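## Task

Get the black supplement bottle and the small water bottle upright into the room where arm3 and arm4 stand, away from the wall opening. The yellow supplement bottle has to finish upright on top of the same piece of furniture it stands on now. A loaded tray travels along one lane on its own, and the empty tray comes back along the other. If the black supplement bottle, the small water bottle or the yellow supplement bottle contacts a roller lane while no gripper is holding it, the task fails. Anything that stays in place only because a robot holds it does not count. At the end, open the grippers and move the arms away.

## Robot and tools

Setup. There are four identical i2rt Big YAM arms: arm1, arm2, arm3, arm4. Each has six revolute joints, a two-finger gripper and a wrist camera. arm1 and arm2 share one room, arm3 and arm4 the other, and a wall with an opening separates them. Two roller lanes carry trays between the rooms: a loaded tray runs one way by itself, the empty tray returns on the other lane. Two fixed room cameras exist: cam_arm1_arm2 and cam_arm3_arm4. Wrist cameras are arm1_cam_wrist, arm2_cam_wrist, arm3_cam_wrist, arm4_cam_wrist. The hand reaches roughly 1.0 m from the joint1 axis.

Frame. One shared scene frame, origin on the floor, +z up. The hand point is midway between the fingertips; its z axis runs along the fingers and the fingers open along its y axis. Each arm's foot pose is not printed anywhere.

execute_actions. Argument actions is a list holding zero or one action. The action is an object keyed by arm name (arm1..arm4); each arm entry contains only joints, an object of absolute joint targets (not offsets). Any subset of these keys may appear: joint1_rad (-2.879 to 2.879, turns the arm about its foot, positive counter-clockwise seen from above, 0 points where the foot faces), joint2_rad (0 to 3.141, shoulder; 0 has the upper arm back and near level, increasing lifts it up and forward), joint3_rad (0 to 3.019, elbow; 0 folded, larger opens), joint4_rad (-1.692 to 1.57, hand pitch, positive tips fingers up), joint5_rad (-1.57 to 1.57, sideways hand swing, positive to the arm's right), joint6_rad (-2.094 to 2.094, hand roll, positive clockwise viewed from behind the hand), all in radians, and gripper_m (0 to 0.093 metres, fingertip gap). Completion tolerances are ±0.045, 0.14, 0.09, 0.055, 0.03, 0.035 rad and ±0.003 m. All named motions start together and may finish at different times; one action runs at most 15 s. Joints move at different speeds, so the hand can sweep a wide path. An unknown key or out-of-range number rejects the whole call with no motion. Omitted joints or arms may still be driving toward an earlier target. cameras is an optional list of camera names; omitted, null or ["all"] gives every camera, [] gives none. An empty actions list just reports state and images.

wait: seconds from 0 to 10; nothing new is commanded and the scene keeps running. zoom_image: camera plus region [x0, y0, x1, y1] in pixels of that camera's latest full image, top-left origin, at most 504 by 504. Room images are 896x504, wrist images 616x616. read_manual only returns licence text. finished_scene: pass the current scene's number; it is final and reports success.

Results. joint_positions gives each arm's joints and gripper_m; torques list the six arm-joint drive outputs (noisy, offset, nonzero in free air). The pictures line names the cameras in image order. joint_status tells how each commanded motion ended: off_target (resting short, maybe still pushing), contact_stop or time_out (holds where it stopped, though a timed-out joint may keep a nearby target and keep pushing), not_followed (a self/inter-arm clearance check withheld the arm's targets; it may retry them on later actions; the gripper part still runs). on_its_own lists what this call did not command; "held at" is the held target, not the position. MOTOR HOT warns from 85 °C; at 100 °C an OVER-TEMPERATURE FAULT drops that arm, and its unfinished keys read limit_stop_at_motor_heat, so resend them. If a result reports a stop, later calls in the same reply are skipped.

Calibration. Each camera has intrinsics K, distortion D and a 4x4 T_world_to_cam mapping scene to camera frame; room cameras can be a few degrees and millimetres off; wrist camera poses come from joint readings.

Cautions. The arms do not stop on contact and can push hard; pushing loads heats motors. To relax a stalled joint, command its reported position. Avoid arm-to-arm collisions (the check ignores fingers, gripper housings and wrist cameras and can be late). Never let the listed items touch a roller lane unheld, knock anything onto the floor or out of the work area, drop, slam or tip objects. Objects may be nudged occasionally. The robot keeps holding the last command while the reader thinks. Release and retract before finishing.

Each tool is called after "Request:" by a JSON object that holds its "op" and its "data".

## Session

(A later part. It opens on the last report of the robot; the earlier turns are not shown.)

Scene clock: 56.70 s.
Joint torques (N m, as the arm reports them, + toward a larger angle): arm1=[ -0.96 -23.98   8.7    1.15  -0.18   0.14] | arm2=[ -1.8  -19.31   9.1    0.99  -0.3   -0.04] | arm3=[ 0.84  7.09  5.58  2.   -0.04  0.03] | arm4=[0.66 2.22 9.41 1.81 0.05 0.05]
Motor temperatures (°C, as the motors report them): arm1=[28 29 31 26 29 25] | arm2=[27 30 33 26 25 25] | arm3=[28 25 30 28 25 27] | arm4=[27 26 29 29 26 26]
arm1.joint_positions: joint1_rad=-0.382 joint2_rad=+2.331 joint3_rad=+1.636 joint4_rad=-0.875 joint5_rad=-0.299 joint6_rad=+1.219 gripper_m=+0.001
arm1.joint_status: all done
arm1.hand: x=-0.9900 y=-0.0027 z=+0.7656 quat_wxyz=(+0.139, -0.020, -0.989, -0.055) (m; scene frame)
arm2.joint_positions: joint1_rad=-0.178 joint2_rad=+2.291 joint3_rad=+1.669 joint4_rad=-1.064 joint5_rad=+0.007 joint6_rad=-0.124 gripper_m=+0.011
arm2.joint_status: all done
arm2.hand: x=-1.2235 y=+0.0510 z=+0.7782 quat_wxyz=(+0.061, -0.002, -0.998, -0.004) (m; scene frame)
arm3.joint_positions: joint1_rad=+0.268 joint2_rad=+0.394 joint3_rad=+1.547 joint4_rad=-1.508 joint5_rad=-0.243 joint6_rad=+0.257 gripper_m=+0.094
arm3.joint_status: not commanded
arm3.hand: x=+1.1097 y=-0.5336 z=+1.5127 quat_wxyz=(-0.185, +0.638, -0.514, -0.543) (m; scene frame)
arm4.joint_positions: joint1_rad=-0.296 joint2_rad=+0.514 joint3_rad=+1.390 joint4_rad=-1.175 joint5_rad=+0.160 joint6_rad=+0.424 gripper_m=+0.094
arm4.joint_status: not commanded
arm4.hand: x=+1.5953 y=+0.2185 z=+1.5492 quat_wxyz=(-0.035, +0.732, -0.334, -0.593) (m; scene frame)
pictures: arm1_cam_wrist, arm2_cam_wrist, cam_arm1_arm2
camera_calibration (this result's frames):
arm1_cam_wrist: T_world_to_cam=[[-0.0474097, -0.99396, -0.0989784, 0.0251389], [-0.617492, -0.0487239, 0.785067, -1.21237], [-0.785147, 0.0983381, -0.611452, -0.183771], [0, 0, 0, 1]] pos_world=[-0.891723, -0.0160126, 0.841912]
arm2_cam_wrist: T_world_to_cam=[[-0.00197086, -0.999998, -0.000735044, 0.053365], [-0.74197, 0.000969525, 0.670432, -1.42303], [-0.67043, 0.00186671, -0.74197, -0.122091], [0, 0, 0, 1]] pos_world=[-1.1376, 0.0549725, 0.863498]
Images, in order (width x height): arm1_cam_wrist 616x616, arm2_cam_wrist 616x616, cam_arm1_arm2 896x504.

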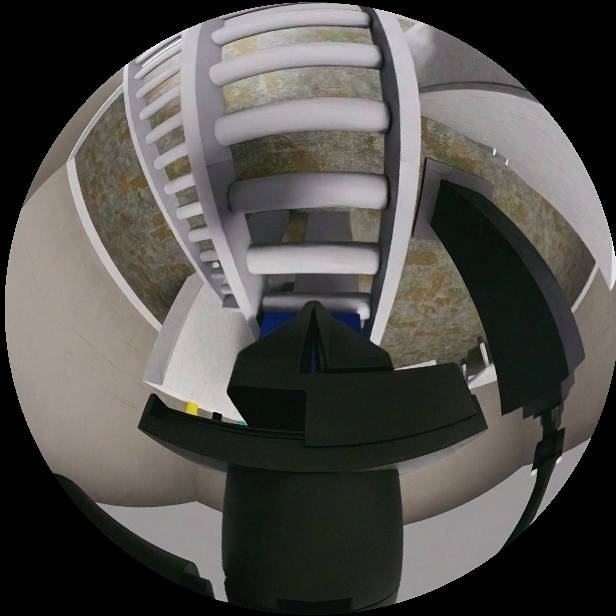

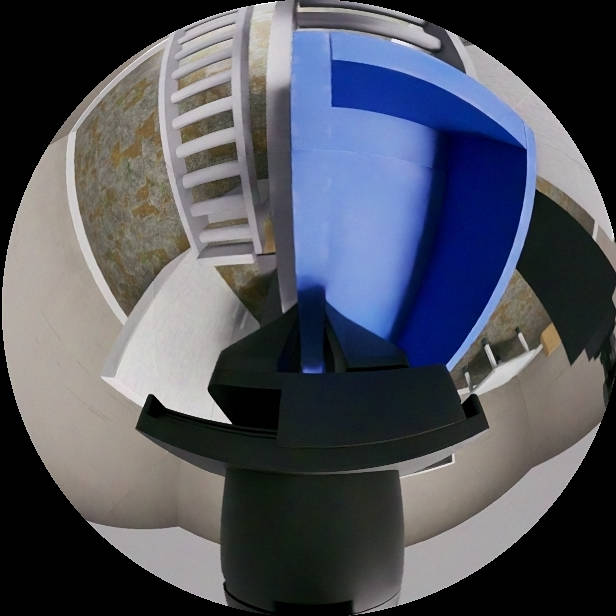

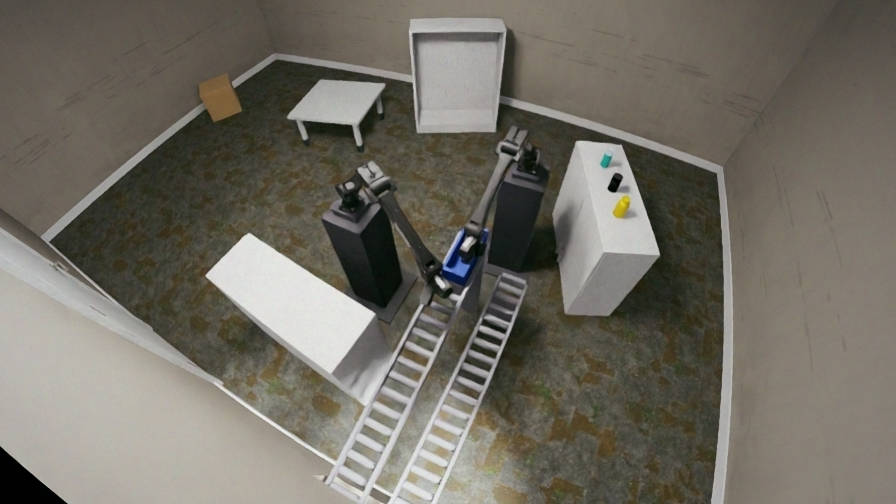

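Request:
{"op": "execute_actions", "data": {"actions": [{"arm2":{"joints":{"gripper_m":0.04}},"arm1":{"joints":{"joint1_rad":-0.33}}}], "cameras": []}}

Request:
{"op": "execute_actions", "data": {"actions": [{"arm2":{"joints":{"joint2_rad":1.86,"joint3_rad":1.57,"joint4_rad":-1.26}}}], "cameras": ["arm2_cam_wrist"]}}

Request:
{"op": "execute_actions", "data": {"actions": [{"arm2":{"joints":{"joint1_rad":1.88,"joint6_rad":0,"gripper_m":0.093}}}], "cameras": ["arm2_cam_wrist","cam_arm1_arm2"]}}

Scene clock: 62.83 s.
Joint torques (N m, as the arm reports them, + toward a larger angle): arm1=[ -1.5  -23.9    8.7    1.15  -0.17   0.15] | arm2=[ -1.2  -19.49   9.06   0.9   -0.19   0.04] | arm3=[ 0.77  7.05  5.61  1.99 -0.03  0.02] | arm4=[0.81 1.74 9.42 2.32 0.02 0.01]
Motor temperatures (°C, as the motors report them): arm1=[28 30 31 26 29 25] | arm2=[27 30 33 26 25 25] | arm3=[28 25 30 28 25 27] | arm4=[27 26 29 29 26 26]
arm1.joint_positions: joint1_rad=-0.325 joint2_rad=+2.331 joint3_rad=+1.636 joint4_rad=-0.875 joint5_rad=-0.299 joint6_rad=+1.219 gripper_m=+0.001
arm1.joint_status: all done
arm1.hand: x=-1.0240 y=+0.0072 z=+0.7656 quat_wxyz=(+0.140, +0.008, -0.989, -0.051) (m; scene frame)
arm2.joint_positions: joint1_rad=-0.178 joint2_rad=+2.291 joint3_rad=+1.669 joint4_rad=-1.064 joint5_rad=+0.003 joint6_rad=-0.127 gripper_m=+0.040
arm2.joint_status: all done
arm2.hand: x=-1.2234 y=+0.0515 z=+0.7782 quat_wxyz=(+0.061, +0.000, -0.998, -0.005) (m; scene frame)
arm3.joint_positions: joint1_rad=+0.268 joint2_rad=+0.394 joint3_rad=+1.547 joint4_rad=-1.508 joint5_rad=-0.243 joint6_rad=+0.257 gripper_m=+0.094
arm3.joint_status: not commanded
arm3.hand: x=+1.1097 y=-0.5336 z=+1.5127 quat_wxyz=(-0.185, +0.638, -0.514, -0.543) (m; scene frame)
arm4.joint_positions: joint1_rad=-0.296 joint2_rad=+0.514 joint3_rad=+1.390 joint4_rad=-1.175 joint5_rad=+0.160 joint6_rad=+0.424 gripper_m=+0.094
arm4.joint_status: not commanded
arm4.hand: x=+1.5953 y=+0.2185 z=+1.5492 quat_wxyz=(-0.035, +0.732, -0.334, -0.593) (m; scene frame)
pictures: none
No camera images: the call's "cameras" was empty. Leave "cameras" out to get every camera's image.

Scene clock: 64.27 s.
Joint torques (N m, as the arm reports them, + toward a larger angle): arm1=[ -1.7  -23.85   8.68   1.15  -0.17   0.15] | arm2=[ -1.33 -15.37  11.35  -0.08  -0.19   0.02] | arm3=[ 0.79  7.01  5.59  1.95 -0.03  0.03] | arm4=[1.28 1.29 9.22 1.92 0.04 0.05]
Motor temperatures (°C, as the motors report them): arm1=[28 30 31 26 29 25] | arm2=[27 30 33 26 25 25] | arm3=[28 25 30 28 25 27] | arm4=[27 26 30 29 26 26]
arm1.joint_positions: joint1_rad=-0.325 joint2_rad=+2.331 joint3_rad=+1.636 joint4_rad=-0.875 joint5_rad=-0.299 joint6_rad=+1.219 gripper_m=+0.001
arm1.joint_status: not commanded
arm1.hand: x=-1.0240 y=+0.0072 z=+0.7656 quat_wxyz=(+0.140, +0.008, -0.989, -0.051) (m; scene frame)
arm2.joint_positions: joint1_rad=-0.178 joint2_rad=+1.860 joint3_rad=+1.552 joint4_rad=-1.245 joint5_rad=+0.003 joint6_rad=-0.127 gripper_m=+0.040
arm2.joint_status: all done
arm2.hand: x=-1.2630 y=+0.0571 z=+0.9877 quat_wxyz=(-0.006, +0.000, -1.000, +0.003) (m; scene frame)
arm3.joint_positions: joint1_rad=+0.268 joint2_rad=+0.394 joint3_rad=+1.547 joint4_rad=-1.508 joint5_rad=-0.243 joint6_rad=+0.257 gripper_m=+0.094
arm3.joint_status: not commanded
arm3.hand: x=+1.1097 y=-0.5336 z=+1.5127 quat_wxyz=(-0.185, +0.638, -0.514, -0.543) (m; scene frame)
arm4.joint_positions: joint1_rad=-0.296 joint2_rad=+0.514 joint3_rad=+1.390 joint4_rad=-1.175 joint5_rad=+0.160 joint6_rad=+0.424 gripper_m=+0.094
arm4.joint_status: not commanded
arm4.hand: x=+1.5953 y=+0.2185 z=+1.5492 quat_wxyz=(-0.035, +0.732, -0.334, -0.593) (m; scene frame)
pictures: arm2_cam_wrist
camera_calibration (this result's frames):
arm2_cam_wrist: T_world_to_cam=[[0.000715032, -0.999918, 0.0127817, 0.0495584], [-0.824682, 0.00663964, 0.565557, -1.59405], [-0.565596, -0.0109452, -0.82461, 0.221555], [0, 0, 0, 1]] pos_world=[-1.18931, 0.0625632, 1.08359]
Images, in order (width x height): arm2_cam_wrist 616x616.

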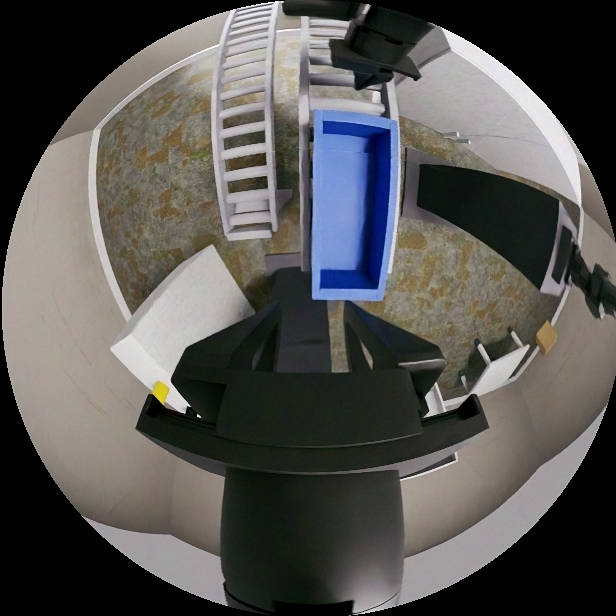

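Scene clock: 66.33 s.
Joint torques (N m, as the arm reports them, + toward a larger angle): arm1=[ -1.8  -23.68   8.63   1.12  -0.17   0.14] | arm2=[ -0.71 -15.43  11.64  -0.14  -0.06   0.19] | arm3=[ 0.63  7.01  5.56  1.95 -0.03  0.02] | arm4=[0.51 2.06 9.31 2.13 0.05 0.06]
Motor temperatures (°C, as the motors report them): arm1=[28 30 31 26 29 25] | arm2=[27 30 33 26 25 25] | arm3=[28 25 30 28 25 27] | arm4=[27 26 30 29 26 26]
arm1.joint_positions: joint1_rad=-0.325 joint2_rad=+2.331 joint3_rad=+1.636 joint4_rad=-0.875 joint5_rad=-0.299 joint6_rad=+1.219 gripper_m=+0.001
arm1.joint_status: not commanded
arm1.hand: x=-1.0240 y=+0.0072 z=+0.7656 quat_wxyz=(+0.140, +0.008, -0.989, -0.051) (m; scene frame)
arm2.joint_positions: joint1_rad=+1.887 joint2_rad=+1.860 joint3_rad=+1.552 joint4_rad=-1.245 joint5_rad=+0.000 joint6_rad=-0.008 gripper_m=+0.093
arm2.joint_status: all done
arm2.hand: x=-2.0226 y=+0.6564 z=+0.9915 quat_wxyz=(-0.003, +0.826, -0.564, -0.010) (m; scene frame)
arm3.joint_positions: joint1_rad=+0.268 joint2_rad=+0.394 joint3_rad=+1.547 joint4_rad=-1.508 joint5_rad=-0.243 joint6_rad=+0.257 gripper_m=+0.094
arm3.joint_status: not commanded
arm3.hand: x=+1.1097 y=-0.5336 z=+1.5127 quat_wxyz=(-0.185, +0.638, -0.514, -0.543) (m; scene frame)
arm4.joint_positions: joint1_rad=-0.296 joint2_rad=+0.514 joint3_rad=+1.390 joint4_rad=-1.175 joint5_rad=+0.160 joint6_rad=+0.424 gripper_m=+0.094
arm4.joint_status: not commanded
arm4.hand: x=+1.5953 y=+0.2185 z=+1.5492 quat_wxyz=(-0.035, +0.732, -0.334, -0.593) (m; scene frame)
pictures: arm2_cam_wrist, cam_arm1_arm2
camera_calibration (this result's frames):
arm2_cam_wrist: T_world_to_cam=[[0.930626, 0.365971, 0.000670201, 1.64554], [0.303009, -0.771544, 0.55938, 0.571243], [0.205234, -0.52037, -0.828911, 1.69938], [0, 0, 0, 1]] pos_world=[-2.05325, 0.722823, 1.08799]
Images, in order (width x height): arm2_cam_wrist 616x616, cam_arm1_arm2 896x504.

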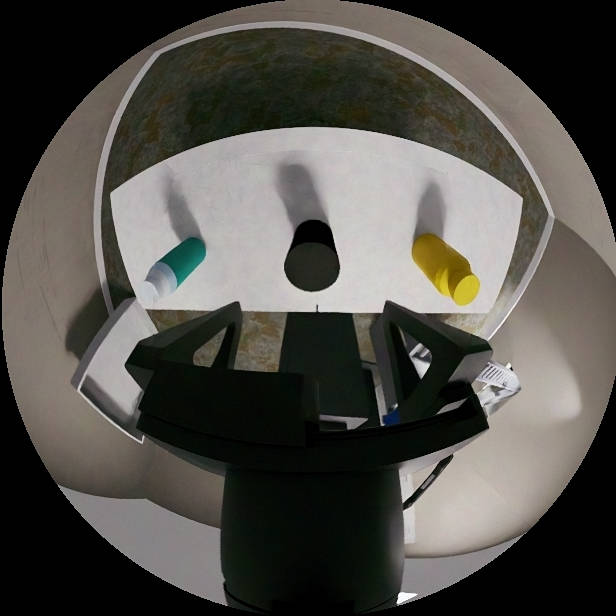

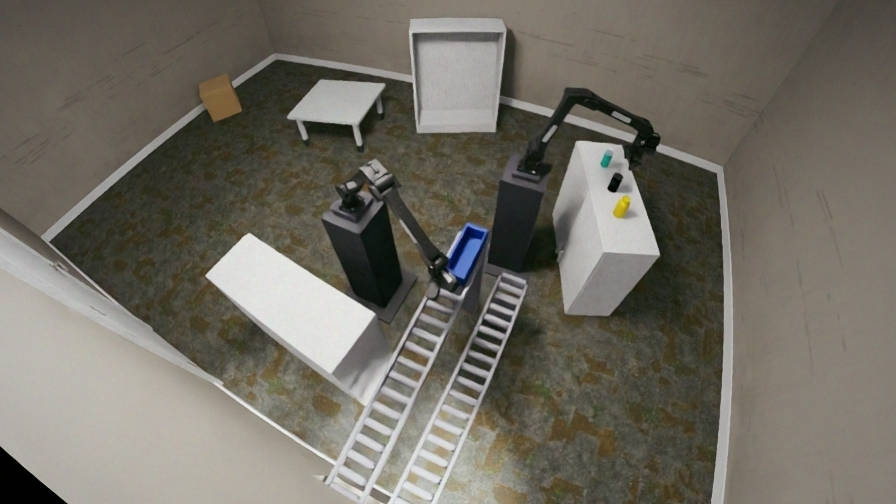

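Request:
{"op": "execute_actions", "data": {"actions": [{"arm2":{"joints":{"joint2_rad":2.0,"joint3_rad":1.41,"joint4_rad":-0.95}}}], "cameras": ["arm2_cam_wrist","arm1_cam_wrist"]}}

Scene clock: 70.47 s.
Joint torques (N m, as the arm reports them, + toward a larger angle): arm1=[ -1.8  -23.99   8.7    1.17  -0.16   0.15] | arm2=[ -1.09 -17.12   9.87   1.25  -0.06   0.22] | arm3=[ 0.64  7.01  5.55  1.94 -0.03  0.02] | arm4=[0.41 1.68 9.39 2.3  0.03 0.01]
Motor temperatures (°C, as the motors report them): arm1=[28 30 31 26 29 25] | arm2=[27 30 33 26 25 25] | arm3=[28 25 30 28 25 27] | arm4=[27 26 30 29 26 26]
arm1.joint_positions: joint1_rad=-0.325 joint2_rad=+2.331 joint3_rad=+1.636 joint4_rad=-0.875 joint5_rad=-0.299 joint6_rad=+1.219 gripper_m=+0.001
arm1.joint_status: not commanded
arm1.hand: x=-1.0240 y=+0.0072 z=+0.7656 quat_wxyz=(+0.140, +0.008, -0.989, -0.051) (m; scene frame)
arm2.joint_positions: joint1_rad=+1.887 joint2_rad=+2.020 joint3_rad=+1.393 joint4_rad=-0.966 joint5_rad=+0.000 joint6_rad=-0.008 gripper_m=+0.093
arm2.joint_status: all done
arm2.hand: x=-2.0191 y=+0.6451 z=+0.8512 quat_wxyz=(+0.008, +0.826, -0.564, +0.007) (m; scene frame)
arm3.joint_positions: joint1_rad=+0.268 joint2_rad=+0.394 joint3_rad=+1.547 joint4_rad=-1.508 joint5_rad=-0.243 joint6_rad=+0.257 gripper_m=+0.094
arm3.joint_status: not commanded
arm3.hand: x=+1.1097 y=-0.5336 z=+1.5127 quat_wxyz=(-0.185, +0.638, -0.514, -0.543) (m; scene frame)
arm4.joint_positions: joint1_rad=-0.296 joint2_rad=+0.514 joint3_rad=+1.390 joint4_rad=-1.175 joint5_rad=+0.160 joint6_rad=+0.424 gripper_m=+0.094
arm4.joint_status: not commanded
arm4.hand: x=+1.5953 y=+0.2185 z=+1.5492 quat_wxyz=(-0.035, +0.732, -0.334, -0.593) (m; scene frame)
pictures: arm1_cam_wrist, arm2_cam_wrist
camera_calibration (this result's frames):
arm1_cam_wrist: T_world_to_cam=[[0.00875239, -0.995052, -0.0989719, 0.0908876], [-0.61375, -0.0834851, 0.785074, -1.22881], [-0.789452, 0.0538727, -0.611444, -0.215547], [0, 0, 0, 1]] pos_world=[-0.925141, -0.000537115, 0.841905]
arm2_cam_wrist: T_world_to_cam=[[0.930533, 0.366209, 0.000294527, 1.64654], [0.294864, -0.749722, 0.59243, 0.5813], [0.217174, -0.551188, -0.805622, 1.60064], [0, 0, 0, 1]] pos_world=[-2.05118, 0.71509, 0.944649]
Images, in order (width x height): arm1_cam_wrist 616x616, arm2_cam_wrist 616x616.

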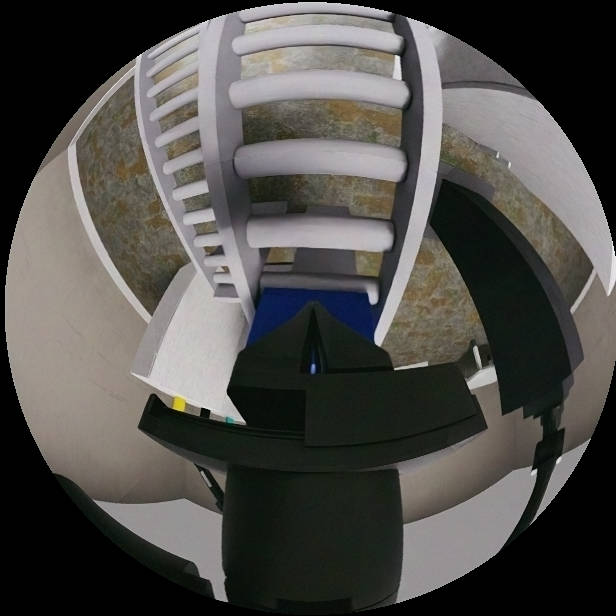

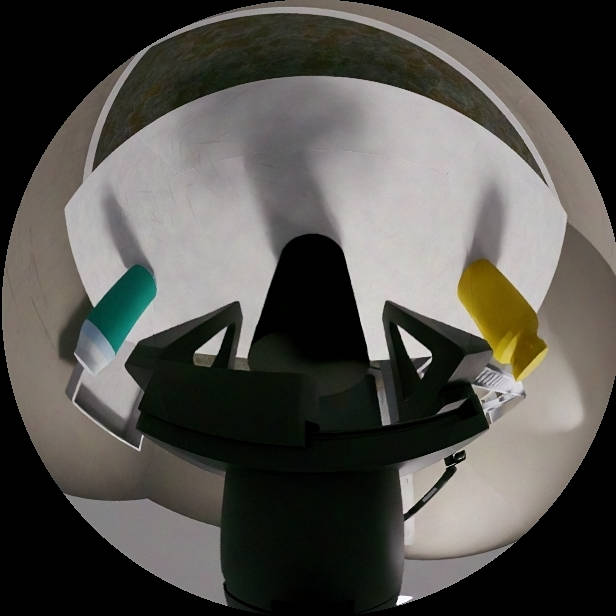

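Request:
{"op": "execute_actions", "data": {"actions": [{"arm2":{"joints":{"gripper_m":0.02,"joint4_rad":-1.0}},"arm1":{"joints":{"joint1_rad":-0.29}}}], "cameras": []}}

Request:
{"op": "execute_actions", "data": {"actions": [{"arm2":{"joints":{"joint2_rad":1.75,"joint3_rad":1.65,"joint4_rad":-1.45}}}], "cameras": []}}

Request:
{"op": "execute_actions", "data": {"actions": [{"arm2":{"joints":{"joint1_rad":-0.27,"joint6_rad":-1.79}}}], "cameras": []}}

Request:
{"op": "execute_actions", "data": {"actions": [{"arm2":{"joints":{"joint2_rad":2.05,"joint3_rad":1.78,"joint4_rad":-1.24}}}], "cameras": ["arm2_cam_wrist","cam_arm1_arm2"]}}

Scene clock: 78.20 s.
Joint torques (N m, as the arm reports them, + toward a larger angle): arm1=[ -1.26 -23.82   8.7    1.17  -0.19   0.15] | arm2=[ -1.05 -17.57   9.75  -0.26  -0.06   0.19] | arm3=[ 0.7   6.96  5.59  1.99 -0.04  0.03] | arm4=[1.25 1.7  9.17 2.17 0.   0.05]
Motor temperatures (°C, as the motors report them): arm1=[28 31 31 26 29 25] | arm2=[27 30 33 26 25 25] | arm3=[28 25 30 28 25 27] | arm4=[27 26 30 29 26 26]
arm1.joint_positions: joint1_rad=-0.291 joint2_rad=+2.331 joint3_rad=+1.636 joint4_rad=-0.875 joint5_rad=-0.299 joint6_rad=+1.219 gripper_m=+0.001
arm1.joint_status: all done
arm1.hand: x=-1.0447 y=+0.0122 z=+0.7656 quat_wxyz=(+0.141, +0.025, -0.989, -0.048) (m; scene frame)
arm2.joint_positions: joint1_rad=+1.887 joint2_rad=+2.020 joint3_rad=+1.393 joint4_rad=-0.984 joint5_rad=+0.000 joint6_rad=-0.007 gripper_m=+0.058
arm2.joint_status: gripper_m off_target (ended at +0.058, target +0.020); the others done
arm2.hand: x=-2.0176 y=+0.6412 z=+0.8513 quat_wxyz=(+0.013, +0.826, -0.564, +0.014) (m; scene frame)
arm3.joint_positions: joint1_rad=+0.268 joint2_rad=+0.394 joint3_rad=+1.547 joint4_rad=-1.508 joint5_rad=-0.243 joint6_rad=+0.257 gripper_m=+0.094
arm3.joint_status: not commanded
arm3.hand: x=+1.1097 y=-0.5336 z=+1.5127 quat_wxyz=(-0.185, +0.638, -0.514, -0.543) (m; scene frame)
arm4.joint_positions: joint1_rad=-0.296 joint2_rad=+0.514 joint3_rad=+1.390 joint4_rad=-1.175 joint5_rad=+0.160 joint6_rad=+0.424 gripper_m=+0.094
arm4.joint_status: not commanded
arm4.hand: x=+1.5953 y=+0.2185 z=+1.5492 quat_wxyz=(-0.035, +0.732, -0.334, -0.593) (m; scene frame)
pictures: none
No camera images: the call's "cameras" was empty. Leave "cameras" out to get every camera's image.

Scene clock: 79.73 s.
Joint torques (N m, as the arm reports them, + toward a larger angle): arm1=[ -1.31 -23.94   8.69   1.14  -0.17   0.16] | arm2=[ -1.39 -16.08  12.14  -0.18  -0.05   0.17] | arm3=[ 0.8   7.04  5.58  1.97 -0.04  0.02] | arm4=[0.36 2.04 9.34 2.19 0.07 0.  ]
Motor temperatures (°C, as the motors report them): arm1=[28 31 31 26 29 25] | arm2=[27 30 33 26 25 25] | arm3=[28 25 30 28 25 27] | arm4=[27 26 30 29 26 26]
arm1.joint_positions: joint1_rad=-0.291 joint2_rad=+2.331 joint3_rad=+1.636 joint4_rad=-0.875 joint5_rad=-0.299 joint6_rad=+1.219 gripper_m=+0.001
arm1.joint_status: not commanded
arm1.hand: x=-1.0447 y=+0.0122 z=+0.7656 quat_wxyz=(+0.141, +0.025, -0.989, -0.048) (m; scene frame)
arm2.joint_positions: joint1_rad=+1.887 joint2_rad=+1.764 joint3_rad=+1.630 joint4_rad=-1.435 joint5_rad=+0.000 joint6_rad=-0.007 gripper_m=+0.058
arm2.joint_status: all done
arm2.hand: x=-2.0138 y=+0.6349 z=+1.0712 quat_wxyz=(+0.001, +0.826, -0.564, -0.003) (m; scene frame)
arm3.joint_positions: joint1_rad=+0.268 joint2_rad=+0.394 joint3_rad=+1.547 joint4_rad=-1.508 joint5_rad=-0.243 joint6_rad=+0.257 gripper_m=+0.094
arm3.joint_status: not commanded
arm3.hand: x=+1.1097 y=-0.5336 z=+1.5127 quat_wxyz=(-0.185, +0.638, -0.514, -0.543) (m; scene frame)
arm4.joint_positions: joint1_rad=-0.296 joint2_rad=+0.514 joint3_rad=+1.390 joint4_rad=-1.175 joint5_rad=+0.160 joint6_rad=+0.424 gripper_m=+0.094
arm4.joint_status: not commanded
arm4.hand: x=+1.5953 y=+0.2185 z=+1.5492 quat_wxyz=(-0.035, +0.732, -0.334, -0.593) (m; scene frame)
pictures: none
No camera images: the call's "cameras" was empty. Leave "cameras" out to get every camera's image.

Scene clock: 82.00 s.
Joint torques (N m, as the arm reports them, + toward a larger angle): arm1=[ -1.16 -23.76   8.71   1.17  -0.16   0.15] | arm2=[  0.54 -15.28  11.97  -0.3   -0.19   0.04] | arm3=[ 0.61  6.99  5.59  1.97 -0.04  0.02] | arm4=[0.1  1.57 9.48 2.17 0.07 0.07]
Motor temperatures (°C, as the motors report them): arm1=[28 31 31 26 29 25] | arm2=[27 30 34 26 25 25] | arm3=[28 25 30 28 25 27] | arm4=[27 26 30 29 26 26]
arm1.joint_positions: joint1_rad=-0.291 joint2_rad=+2.331 joint3_rad=+1.636 joint4_rad=-0.875 joint5_rad=-0.299 joint6_rad=+1.219 gripper_m=+0.001
arm1.joint_status: not commanded
arm1.hand: x=-1.0447 y=+0.0122 z=+0.7656 quat_wxyz=(+0.141, +0.025, -0.989, -0.048) (m; scene frame)
arm2.joint_positions: joint1_rad=-0.276 joint2_rad=+1.764 joint3_rad=+1.630 joint4_rad=-1.435 joint5_rad=+0.002 joint6_rad=-1.782 gripper_m=+0.058
arm2.joint_status: all done
arm2.hand: x=-1.2949 y=+0.0083 z=+1.0677 quat_wxyz=(+0.002, +0.702, -0.712, +0.000) (m; scene frame)
arm3.joint_positions: joint1_rad=+0.268 joint2_rad=+0.394 joint3_rad=+1.547 joint4_rad=-1.508 joint5_rad=-0.243 joint6_rad=+0.257 gripper_m=+0.094
arm3.joint_status: not commanded
arm3.hand: x=+1.1097 y=-0.5336 z=+1.5127 quat_wxyz=(-0.185, +0.638, -0.514, -0.543) (m; scene frame)
arm4.joint_positions: joint1_rad=-0.296 joint2_rad=+0.514 joint3_rad=+1.390 joint4_rad=-1.175 joint5_rad=+0.160 joint6_rad=+0.424 gripper_m=+0.094
arm4.joint_status: not commanded
arm4.hand: x=+1.5953 y=+0.2185 z=+1.5492 quat_wxyz=(-0.035, +0.732, -0.334, -0.593) (m; scene frame)
pictures: none
No camera images: the call's "cameras" was empty. Leave "cameras" out to get every camera's image.

Scene clock: 83.33 s.
Joint torques (N m, as the arm reports them, + toward a larger angle): arm1=[ -1.3  -23.79   8.65   1.15  -0.18   0.14] | arm2=[ -0.27 -20.47  12.97   0.99  -0.2    0.03] | arm3=[ 0.79  7.04  5.6   2.01 -0.03  0.02] | arm4=[0.06 1.66 9.59 2.22 0.05 0.07]
Motor temperatures (°C, as the motors report them): arm1=[28 31 31 26 29 25] | arm2=[27 30 34 26 25 25] | arm3=[28 25 30 28 25 27] | arm4=[27 26 30 29 26 26]
arm1.joint_positions: joint1_rad=-0.291 joint2_rad=+2.331 joint3_rad=+1.636 joint4_rad=-0.875 joint5_rad=-0.299 joint6_rad=+1.219 gripper_m=+0.001
arm1.joint_status: not commanded
arm1.hand: x=-1.0447 y=+0.0122 z=+0.7656 quat_wxyz=(+0.141, +0.025, -0.989, -0.048) (m; scene frame)
arm2.joint_positions: joint1_rad=-0.276 joint2_rad=+2.083 joint3_rad=+1.743 joint4_rad=-1.253 joint5_rad=+0.002 joint6_rad=-1.783 gripper_m=+0.058
arm2.joint_status: all done
arm2.hand: x=-1.2170 y=-0.0100 z=+0.9286 quat_wxyz=(+0.009, +0.702, -0.712, -0.011) (m; scene frame)
arm3.joint_positions: joint1_rad=+0.268 joint2_rad=+0.394 joint3_rad=+1.547 joint4_rad=-1.508 joint5_rad=-0.243 joint6_rad=+0.257 gripper_m=+0.094
arm3.joint_status: not commanded
arm3.hand: x=+1.1097 y=-0.5336 z=+1.5127 quat_wxyz=(-0.185, +0.638, -0.514, -0.543) (m; scene frame)
arm4.joint_positions: joint1_rad=-0.296 joint2_rad=+0.514 joint3_rad=+1.390 joint4_rad=-1.175 joint5_rad=+0.160 joint6_rad=+0.424 gripper_m=+0.094
arm4.joint_status: not commanded
arm4.hand: x=+1.5953 y=+0.2185 z=+1.5492 quat_wxyz=(-0.035, +0.732, -0.334, -0.593) (m; scene frame)
pictures: arm2_cam_wrist, cam_arm1_arm2
camera_calibration (this result's frames):
arm2_cam_wrist: T_world_to_cam=[[0.999669, -0.0123829, -0.0225647, 1.24163], [0.00279459, -0.81927, 0.573401, -0.530681], [-0.0255869, -0.573274, -0.818964, 0.844467], [0, 0, 0, 1]] pos_world=[-1.21813, 0.0647154, 1.0239]
Images, in order (width x height): arm2_cam_wrist 616x616, cam_arm1_arm2 896x504.

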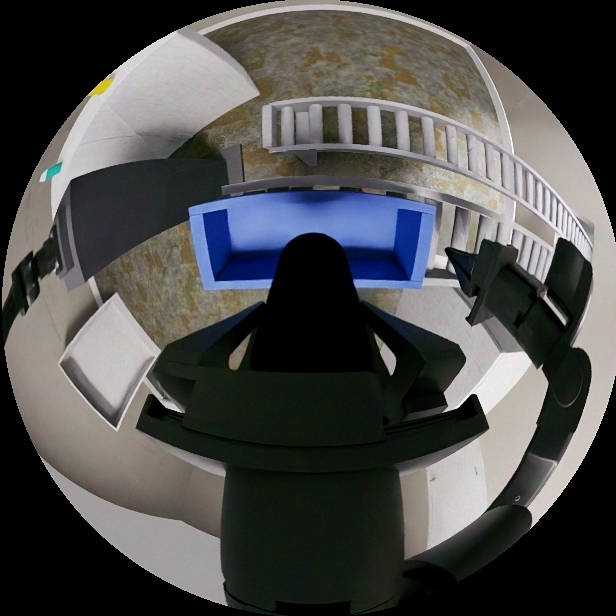

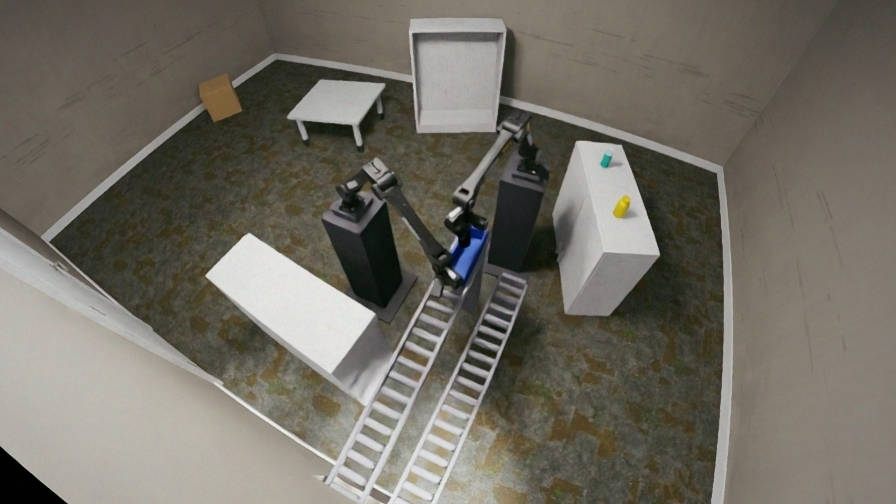

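Request:
{"op": "execute_actions", "data": {"actions": [{"arm2":{"joints":{"joint1_rad":-0.245,"joint2_rad":2.24,"joint3_rad":1.86,"joint4_rad":-1.18}}}], "cameras": ["arm2_cam_wrist","cam_arm1_arm2"]}}

Scene clock: 86.90 s.
Joint torques (N m, as the arm reports them, + toward a larger angle): arm1=[ -1.17 -23.98   8.69   1.19  -0.17   0.14] | arm2=[  0.1  -21.8   12.33   0.68  -0.19   0.01] | arm3=[ 0.84  6.99  5.61  1.98 -0.04  0.02] | arm4=[-0.52  2.32  9.34  2.32  0.09  0.07]
Motor temperatures (°C, as the motors report them): arm1=[28 31 31 26 29 25] | arm2=[27 30 34 26 25 25] | arm3=[28 25 30 28 25 27] | arm4=[27 26 30 29 26 26]
arm1.joint_positions: joint1_rad=-0.291 joint2_rad=+2.331 joint3_rad=+1.636 joint4_rad=-0.875 joint5_rad=-0.299 joint6_rad=+1.219 gripper_m=+0.001
arm1.joint_status: not commanded
arm1.hand: x=-1.0447 y=+0.0122 z=+0.7656 quat_wxyz=(+0.141, +0.025, -0.989, -0.048) (m; scene frame)
arm2.joint_positions: joint1_rad=-0.255 joint2_rad=+2.272 joint3_rad=+1.823 joint4_rad=-1.189 joint5_rad=+0.002 joint6_rad=-1.783 gripper_m=+0.058
arm2.joint_status: all done
arm2.hand: x=-1.1908 y=-0.0023 z=+0.8394 quat_wxyz=(+0.022, +0.709, -0.704, -0.030) (m; scene frame)
arm3.joint_positions: joint1_rad=+0.268 joint2_rad=+0.394 joint3_rad=+1.547 joint4_rad=-1.508 joint5_rad=-0.243 joint6_rad=+0.257 gripper_m=+0.094
arm3.joint_status: not commanded
arm3.hand: x=+1.1097 y=-0.5336 z=+1.5127 quat_wxyz=(-0.185, +0.638, -0.514, -0.543) (m; scene frame)
arm4.joint_positions: joint1_rad=-0.296 joint2_rad=+0.514 joint3_rad=+1.390 joint4_rad=-1.175 joint5_rad=+0.160 joint6_rad=+0.424 gripper_m=+0.094
arm4.joint_status: not commanded
arm4.hand: x=+1.5953 y=+0.2185 z=+1.5492 quat_wxyz=(-0.035, +0.732, -0.334, -0.593) (m; scene frame)
pictures: arm2_cam_wrist, cam_arm1_arm2
camera_calibration (this result's frames):
arm2_cam_wrist: T_world_to_cam=[[0.997766, 0.00928018, -0.0661508, 1.24792], [0.0450847, -0.82428, 0.564385, -0.415408], [-0.0492891, -0.566107, -0.822857, 0.751515], [0, 0, 0, 1]] pos_world=[-1.18936, 0.0714445, 0.935391]
Images, in order (width x height): arm2_cam_wrist 616x616, cam_arm1_arm2 896x504.

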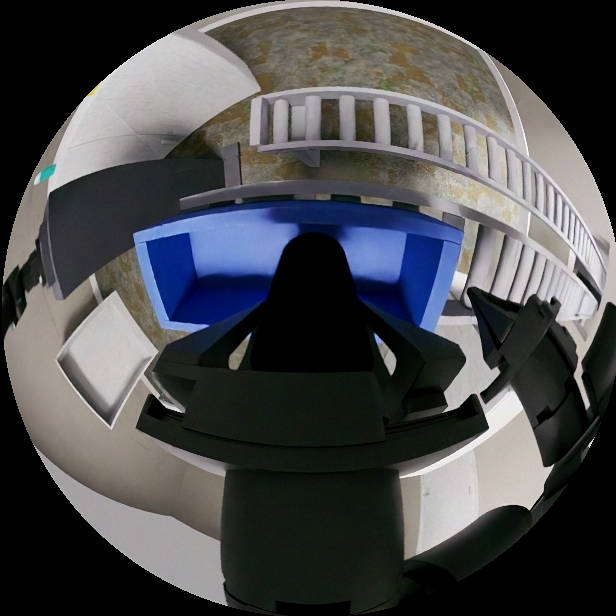

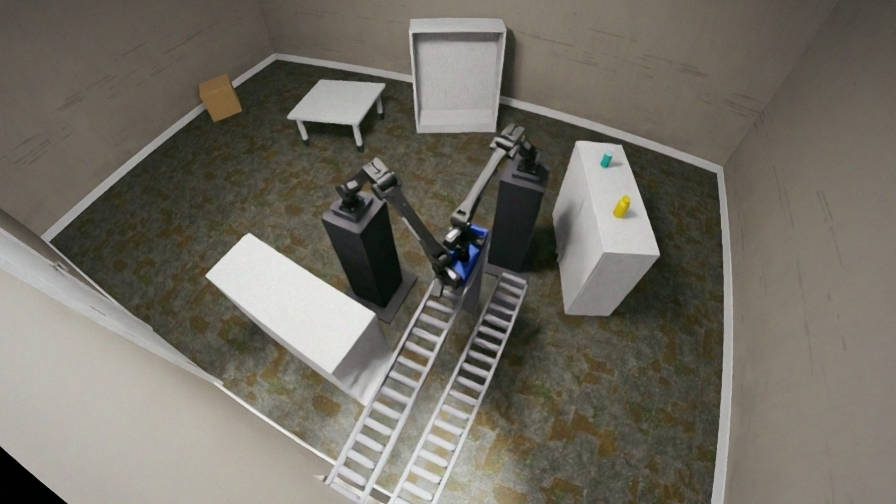

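Request:
{"op": "execute_actions", "data": {"actions": [{"arm2":{"joints":{"joint2_rad":2.28,"joint4_rad":-1.15}},"arm1":{"joints":{"joint2_rad":2.35}}}], "cameras": ["arm2_cam_wrist","arm1_cam_wrist"]}}

Scene clock: 90.60 s.
Joint torques (N m, as the arm reports them, + toward a larger angle): arm1=[ -1.25 -20.93   8.68   1.18  -0.17   0.16] | arm2=[  0.18 -19.14  12.41   1.02  -0.2    0.03] | arm3=[ 0.87  7.09  5.59  2.01 -0.04  0.03] | arm4=[0.48 1.33 9.38 2.25 0.05 0.07]
Motor temperatures (°C, as the motors report them): arm1=[28 31 31 26 29 25] | arm2=[27 31 35 26 25 25] | arm3=[28 25 30 28 25 27] | arm4=[27 26 30 29 26 26]
arm1.joint_positions: joint1_rad=-0.291 joint2_rad=+2.331 joint3_rad=+1.636 joint4_rad=-0.875 joint5_rad=-0.299 joint6_rad=+1.219 gripper_m=+0.001
arm1.joint_status: all done
arm1.hand: x=-1.0447 y=+0.0122 z=+0.7656 quat_wxyz=(+0.141, +0.025, -0.989, -0.048) (m; scene frame)
arm2.joint_positions: joint1_rad=-0.255 joint2_rad=+2.275 joint3_rad=+1.823 joint4_rad=-1.164 joint5_rad=+0.002 joint6_rad=-1.783 gripper_m=+0.058
arm2.joint_status: all done
arm2.hand: x=-1.1852 y=-0.0035 z=+0.8373 quat_wxyz=(+0.015, +0.709, -0.704, -0.020) (m; scene frame)
arm3.joint_positions: joint1_rad=+0.268 joint2_rad=+0.394 joint3_rad=+1.547 joint4_rad=-1.508 joint5_rad=-0.243 joint6_rad=+0.257 gripper_m=+0.094
arm3.joint_status: not commanded
arm3.hand: x=+1.1097 y=-0.5336 z=+1.5127 quat_wxyz=(-0.185, +0.638, -0.514, -0.543) (m; scene frame)
arm4.joint_positions: joint1_rad=-0.296 joint2_rad=+0.514 joint3_rad=+1.390 joint4_rad=-1.175 joint5_rad=+0.160 joint6_rad=+0.424 gripper_m=+0.094
arm4.joint_status: not commanded
arm4.hand: x=+1.5953 y=+0.2185 z=+1.5492 quat_wxyz=(-0.035, +0.732, -0.334, -0.593) (m; scene frame)
pictures: arm1_cam_wrist, arm2_cam_wrist
camera_calibration (this result's frames):
arm1_cam_wrist: T_world_to_cam=[[0.0425236, -0.994182, -0.0989682, 0.13134], [-0.610558, -0.104268, 0.785078, -1.23751], [-0.790829, 0.0270415, -0.611439, -0.233279], [0, 0, 0, 1]] pos_world=[-0.945638, 0.00785219, 0.841901]
arm2_cam_wrist: T_world_to_cam=[[0.998982, 0.00907739, -0.0441934, 1.22526], [0.0326387, -0.821678, 0.569017, -0.434085], [-0.0311475, -0.56988, -0.821137, 0.769483], [0, 0, 0, 1]] pos_world=[-1.18587, 0.070713, 0.933001]
Images, in order (width x height): arm1_cam_wrist 616x616, arm2_cam_wrist 616x616.

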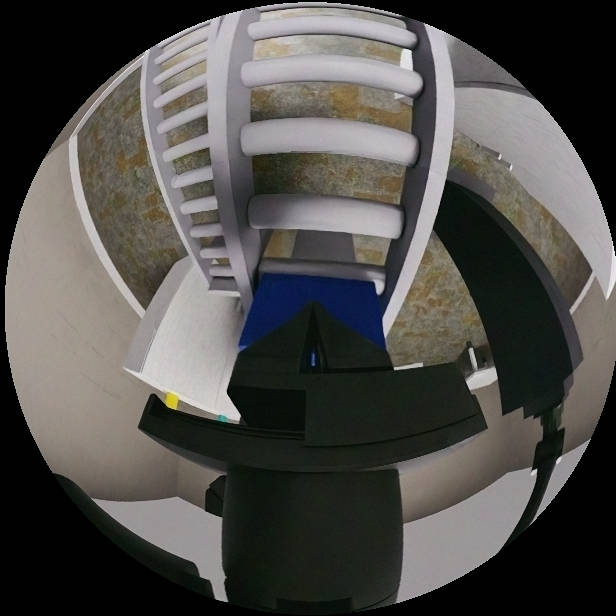

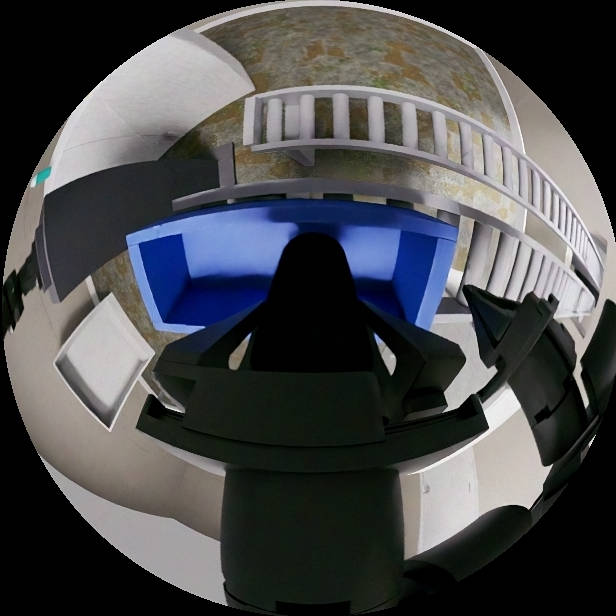

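Stiction held both joints; commanding a little further.

Request:
{"op": "execute_actions", "data": {"actions": [{"arm2":{"joints":{"joint2_rad":2.31}},"arm1":{"joints":{"joint2_rad":2.375}}}], "cameras": ["arm2_cam_wrist"]}}

Scene clock: 94.77 s.
Joint torques (N m, as the arm reports them, + toward a larger angle): arm1=[ -1.32 -21.01   8.32   1.2   -0.18   0.14] | arm2=[  0.25 -19.48  12.16   0.91  -0.18   0.03] | arm3=[ 0.74  7.02  5.59  1.95 -0.04  0.02] | arm4=[0.22 1.93 9.26 2.22 0.04 0.05]
Motor temperatures (°C, as the motors report them): arm1=[28 31 31 26 29 25] | arm2=[27 31 35 26 25 25] | arm3=[28 25 30 28 25 27] | arm4=[27 26 30 29 26 26]
arm1.joint_positions: joint1_rad=-0.291 joint2_rad=+2.362 joint3_rad=+1.636 joint4_rad=-0.875 joint5_rad=-0.299 joint6_rad=+1.219 gripper_m=+0.001
arm1.joint_status: all done
arm1.hand: x=-1.0472 y=+0.0044 z=+0.7470 quat_wxyz=(+0.146, +0.023, -0.988, -0.034) (m; scene frame)
arm2.joint_positions: joint1_rad=-0.255 joint2_rad=+2.316 joint3_rad=+1.823 joint4_rad=-1.164 joint5_rad=+0.002 joint6_rad=-1.783 gripper_m=+0.058
arm2.joint_status: all done
arm2.hand: x=-1.1927 y=-0.0020 z=+0.8116 quat_wxyz=(+0.027, +0.709, -0.704, -0.038) (m; scene frame)
arm3.joint_positions: joint1_rad=+0.268 joint2_rad=+0.394 joint3_rad=+1.547 joint4_rad=-1.508 joint5_rad=-0.243 joint6_rad=+0.257 gripper_m=+0.094
arm3.joint_status: not commanded
arm3.hand: x=+1.1097 y=-0.5336 z=+1.5127 quat_wxyz=(-0.185, +0.638, -0.514, -0.543) (m; scene frame)
arm4.joint_positions: joint1_rad=-0.296 joint2_rad=+0.514 joint3_rad=+1.390 joint4_rad=-1.175 joint5_rad=+0.160 joint6_rad=+0.424 gripper_m=+0.094
arm4.joint_status: not commanded
arm4.hand: x=+1.5953 y=+0.2185 z=+1.5492 quat_wxyz=(-0.035, +0.732, -0.334, -0.593) (m; scene frame)
pictures: arm2_cam_wrist
camera_calibration (this result's frames):
arm2_cam_wrist: T_world_to_cam=[[0.99639, 0.00952518, -0.0843617, 1.26105], [0.0553413, -0.826425, 0.560321, -0.383851], [-0.0643815, -0.562967, -0.823968, 0.711645], [0, 0, 0, 1]] pos_world=[-1.18944, 0.0713973, 0.907837]
Images, in order (width x height): arm2_cam_wrist 616x616.

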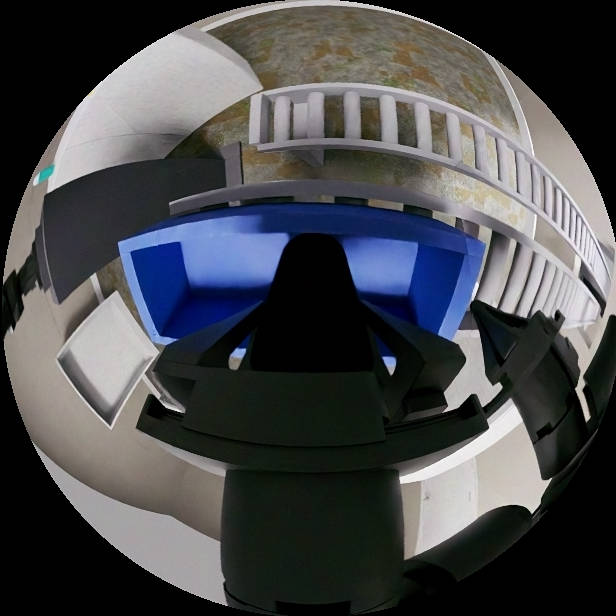

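Request:
{"op": "execute_actions", "data": {"actions": [{"arm2":{"joints":{"gripper_m":0.085}}}], "cameras": ["arm2_cam_wrist"]}}

Request:
{"op": "execute_actions", "data": {"actions": [{"arm2":{"joints":{"joint2_rad":2.12,"joint3_rad":1.8,"joint4_rad":-1.29}}}], "cameras": ["arm2_cam_wrist"]}}

Request:
{"op": "execute_actions", "data": {"actions": [{"arm2":{"joints":{"joint1_rad":2.28,"joint2_rad":1.94,"joint3_rad":1.68,"joint6_rad":0,"gripper_m":0.093}}}], "cameras": ["arm2_cam_wrist","cam_arm1_arm2"]}}

Scene clock: 100.60 s.
Joint torques (N m, as the arm reports them, + toward a larger angle): arm1=[ -1.34 -21.48   8.45   1.07  -0.17   0.15] | arm2=[  0.05 -20.36  12.09   0.99  -0.21   0.  ] | arm3=[ 0.88  6.86  5.57  1.95 -0.03  0.03] | arm4=[ 0.56  2.06  9.36  2.28 -0.01  0.02]
Motor temperatures (°C, as the motors report them): arm1=[28 31 31 26 29 25] | arm2=[27 31 35 26 25 25] | arm3=[28 25 30 28 25 27] | arm4=[27 26 30 29 26 26]
arm1.joint_positions: joint1_rad=-0.291 joint2_rad=+2.362 joint3_rad=+1.636 joint4_rad=-0.875 joint5_rad=-0.299 joint6_rad=+1.219 gripper_m=+0.001
arm1.joint_status: not commanded
arm1.hand: x=-1.0472 y=+0.0044 z=+0.7470 quat_wxyz=(+0.146, +0.023, -0.988, -0.034) (m; scene frame)
arm2.joint_positions: joint1_rad=-0.255 joint2_rad=+2.316 joint3_rad=+1.823 joint4_rad=-1.164 joint5_rad=+0.002 joint6_rad=-1.783 gripper_m=+0.085
arm2.joint_status: all done
arm2.hand: x=-1.1927 y=-0.0020 z=+0.8116 quat_wxyz=(+0.027, +0.709, -0.704, -0.038) (m; scene frame)
arm3.joint_positions: joint1_rad=+0.268 joint2_rad=+0.394 joint3_rad=+1.547 joint4_rad=-1.508 joint5_rad=-0.243 joint6_rad=+0.257 gripper_m=+0.094
arm3.joint_status: not commanded
arm3.hand: x=+1.1097 y=-0.5336 z=+1.5127 quat_wxyz=(-0.185, +0.638, -0.514, -0.543) (m; scene frame)
arm4.joint_positions: joint1_rad=-0.296 joint2_rad=+0.514 joint3_rad=+1.390 joint4_rad=-1.175 joint5_rad=+0.160 joint6_rad=+0.424 gripper_m=+0.094
arm4.joint_status: not commanded
arm4.hand: x=+1.5953 y=+0.2185 z=+1.5492 quat_wxyz=(-0.035, +0.732, -0.334, -0.593) (m; scene frame)
pictures: arm2_cam_wrist
camera_calibration (this result's frames):
arm2_cam_wrist: T_world_to_cam=[[0.99639, 0.00952518, -0.0843617, 1.26105], [0.0553413, -0.826425, 0.560321, -0.383851], [-0.0643815, -0.562967, -0.823968, 0.711645], [0, 0, 0, 1]] pos_world=[-1.18944, 0.0713973, 0.907837]
Images, in order (width x height): arm2_cam_wrist 616x616.

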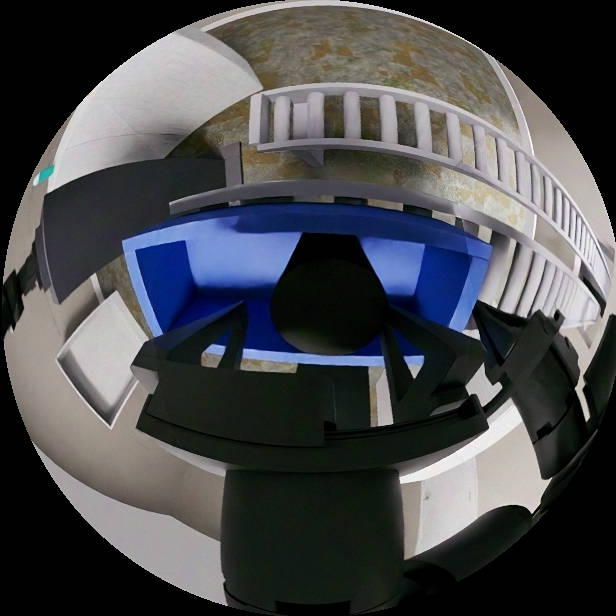

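Scene clock: 101.83 s.
Joint torques (N m, as the arm reports them, + toward a larger angle): arm1=[ -1.52 -21.34   8.42   1.1   -0.21   0.14] | arm2=[  0.41 -17.05  10.54  -0.29  -0.2    0.01] | arm3=[ 0.69  6.91  5.57  1.95 -0.04  0.02] | arm4=[1.19 1.68 9.58 2.3  0.03 0.03]
Motor temperatures (°C, as the motors report them): arm1=[28 31 31 26 29 25] | arm2=[27 31 35 26 25 25] | arm3=[28 25 30 28 25 27] | arm4=[27 26 30 29 26 26]
arm1.joint_positions: joint1_rad=-0.291 joint2_rad=+2.362 joint3_rad=+1.636 joint4_rad=-0.874 joint5_rad=-0.298 joint6_rad=+1.219 gripper_m=+0.001
arm1.joint_status: not commanded
arm1.hand: x=-1.0470 y=+0.0044 z=+0.7470 quat_wxyz=(+0.145, +0.023, -0.989, -0.034) (m; scene frame)
arm2.joint_positions: joint1_rad=-0.255 joint2_rad=+2.109 joint3_rad=+1.790 joint4_rad=-1.275 joint5_rad=+0.002 joint6_rad=-1.783 gripper_m=+0.085
arm2.joint_status: all done
arm2.hand: x=-1.2042 y=+0.0007 z=+0.9301 quat_wxyz=(+0.009, +0.710, -0.704, -0.011) (m; scene frame)
arm3.joint_positions: joint1_rad=+0.268 joint2_rad=+0.394 joint3_rad=+1.547 joint4_rad=-1.508 joint5_rad=-0.243 joint6_rad=+0.257 gripper_m=+0.094
arm3.joint_status: not commanded
arm3.hand: x=+1.1097 y=-0.5336 z=+1.5127 quat_wxyz=(-0.185, +0.638, -0.514, -0.543) (m; scene frame)
arm4.joint_positions: joint1_rad=-0.296 joint2_rad=+0.514 joint3_rad=+1.390 joint4_rad=-1.175 joint5_rad=+0.160 joint6_rad=+0.424 gripper_m=+0.094
arm4.joint_status: not commanded
arm4.hand: x=+1.5953 y=+0.2185 z=+1.5492 quat_wxyz=(-0.035, +0.732, -0.334, -0.593) (m; scene frame)
pictures: arm2_cam_wrist
camera_calibration (this result's frames):
arm2_cam_wrist: T_world_to_cam=[[0.999705, 0.00897634, -0.0225865, 1.22901], [0.0203072, -0.8191, 0.573291, -0.501702], [-0.0133545, -0.57358, -0.81904, 0.866967], [0, 0, 0, 1]] pos_world=[-1.20688, 0.0752994, 1.02546]
Images, in order (width x height): arm2_cam_wrist 616x616.

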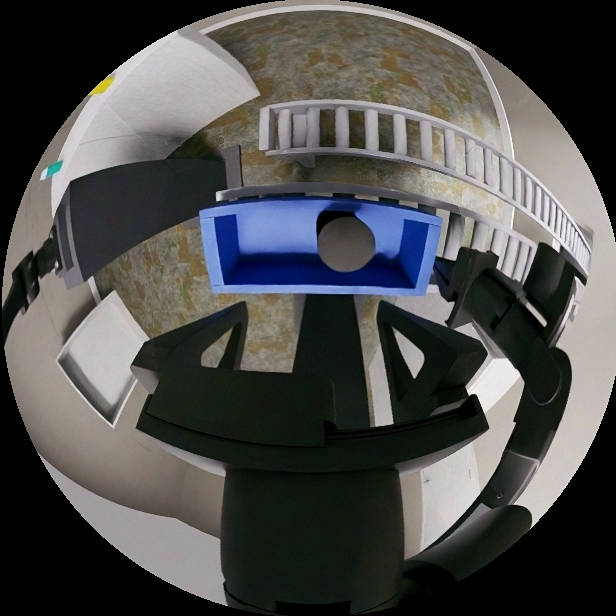

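Scene clock: 104.17 s.
Joint torques (N m, as the arm reports them, + toward a larger angle): arm1=[ -1.15 -21.58   8.46   1.09  -0.21   0.14] | arm2=[ -1.14 -17.18  10.51  -0.04  -0.04   0.18] | arm3=[ 0.77  6.98  5.6   1.94 -0.03  0.03] | arm4=[0.91 1.77 9.45 1.96 0.1  0.06]
Motor temperatures (°C, as the motors report them): arm1=[28 31 31 26 29 25] | arm2=[27 31 35 26 25 25] | arm3=[28 25 30 28 25 27] | arm4=[27 26 30 29 26 26]
arm1.joint_positions: joint1_rad=-0.291 joint2_rad=+2.362 joint3_rad=+1.636 joint4_rad=-0.874 joint5_rad=-0.298 joint6_rad=+1.219 gripper_m=+0.001
arm1.joint_status: not commanded
arm1.hand: x=-1.0470 y=+0.0044 z=+0.7470 quat_wxyz=(+0.145, +0.023, -0.989, -0.034) (m; scene frame)
arm2.joint_positions: joint1_rad=+2.288 joint2_rad=+1.946 joint3_rad=+1.675 joint4_rad=-1.278 joint5_rad=+0.000 joint6_rad=-0.008 gripper_m=+0.093
arm2.joint_status: all done
arm2.hand: x=-2.2357 y=+0.5607 z=+0.9902 quat_wxyz=(-0.003, +0.922, -0.388, -0.013) (m; scene frame)
arm3.joint_positions: joint1_rad=+0.268 joint2_rad=+0.394 joint3_rad=+1.547 joint4_rad=-1.508 joint5_rad=-0.243 joint6_rad=+0.257 gripper_m=+0.094
arm3.joint_status: not commanded
arm3.hand: x=+1.1097 y=-0.5336 z=+1.5127 quat_wxyz=(-0.185, +0.638, -0.514, -0.543) (m; scene frame)
arm4.joint_positions: joint1_rad=-0.296 joint2_rad=+0.514 joint3_rad=+1.390 joint4_rad=-1.175 joint5_rad=+0.160 joint6_rad=+0.424 gripper_m=+0.094
arm4.joint_status: not commanded
arm4.hand: x=+1.5953 y=+0.2185 z=+1.5492 quat_wxyz=(-0.035, +0.732, -0.334, -0.593) (m; scene frame)
pictures: arm2_cam_wrist, cam_arm1_arm2
camera_calibration (this result's frames):
arm2_cam_wrist: T_world_to_cam=[[0.713747, 0.700402, 0.00124384, 1.20594], [0.58257, -0.594654, 0.554075, 1.09376], [0.388815, -0.394745, -0.832466, 2.03577], [0, 0, 0, 1]] pos_world=[-2.28947, 0.60938, 1.08719]
Images, in order (width x height): arm2_cam_wrist 616x616, cam_arm1_arm2 896x504.

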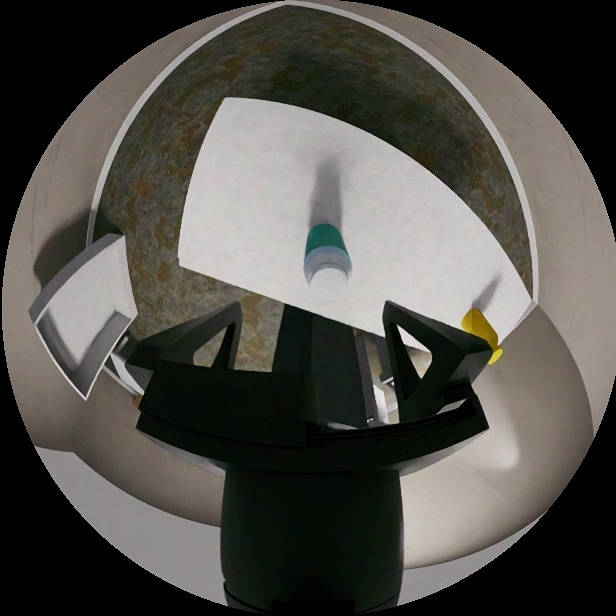

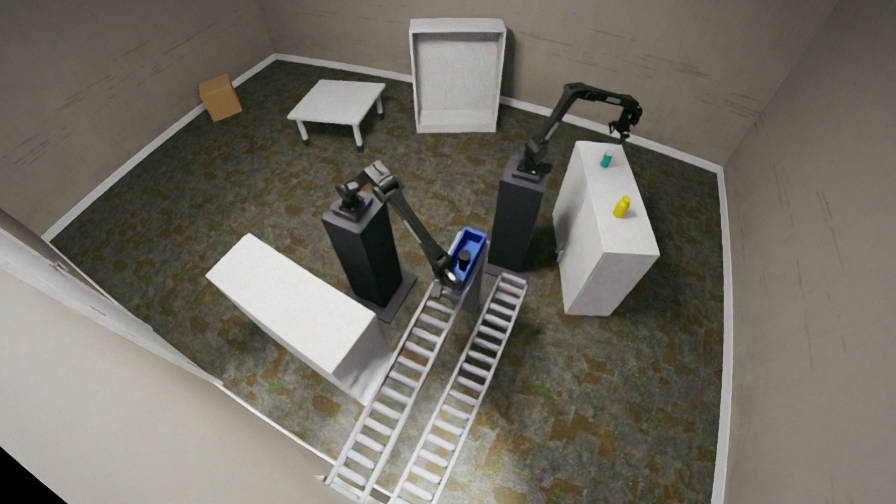

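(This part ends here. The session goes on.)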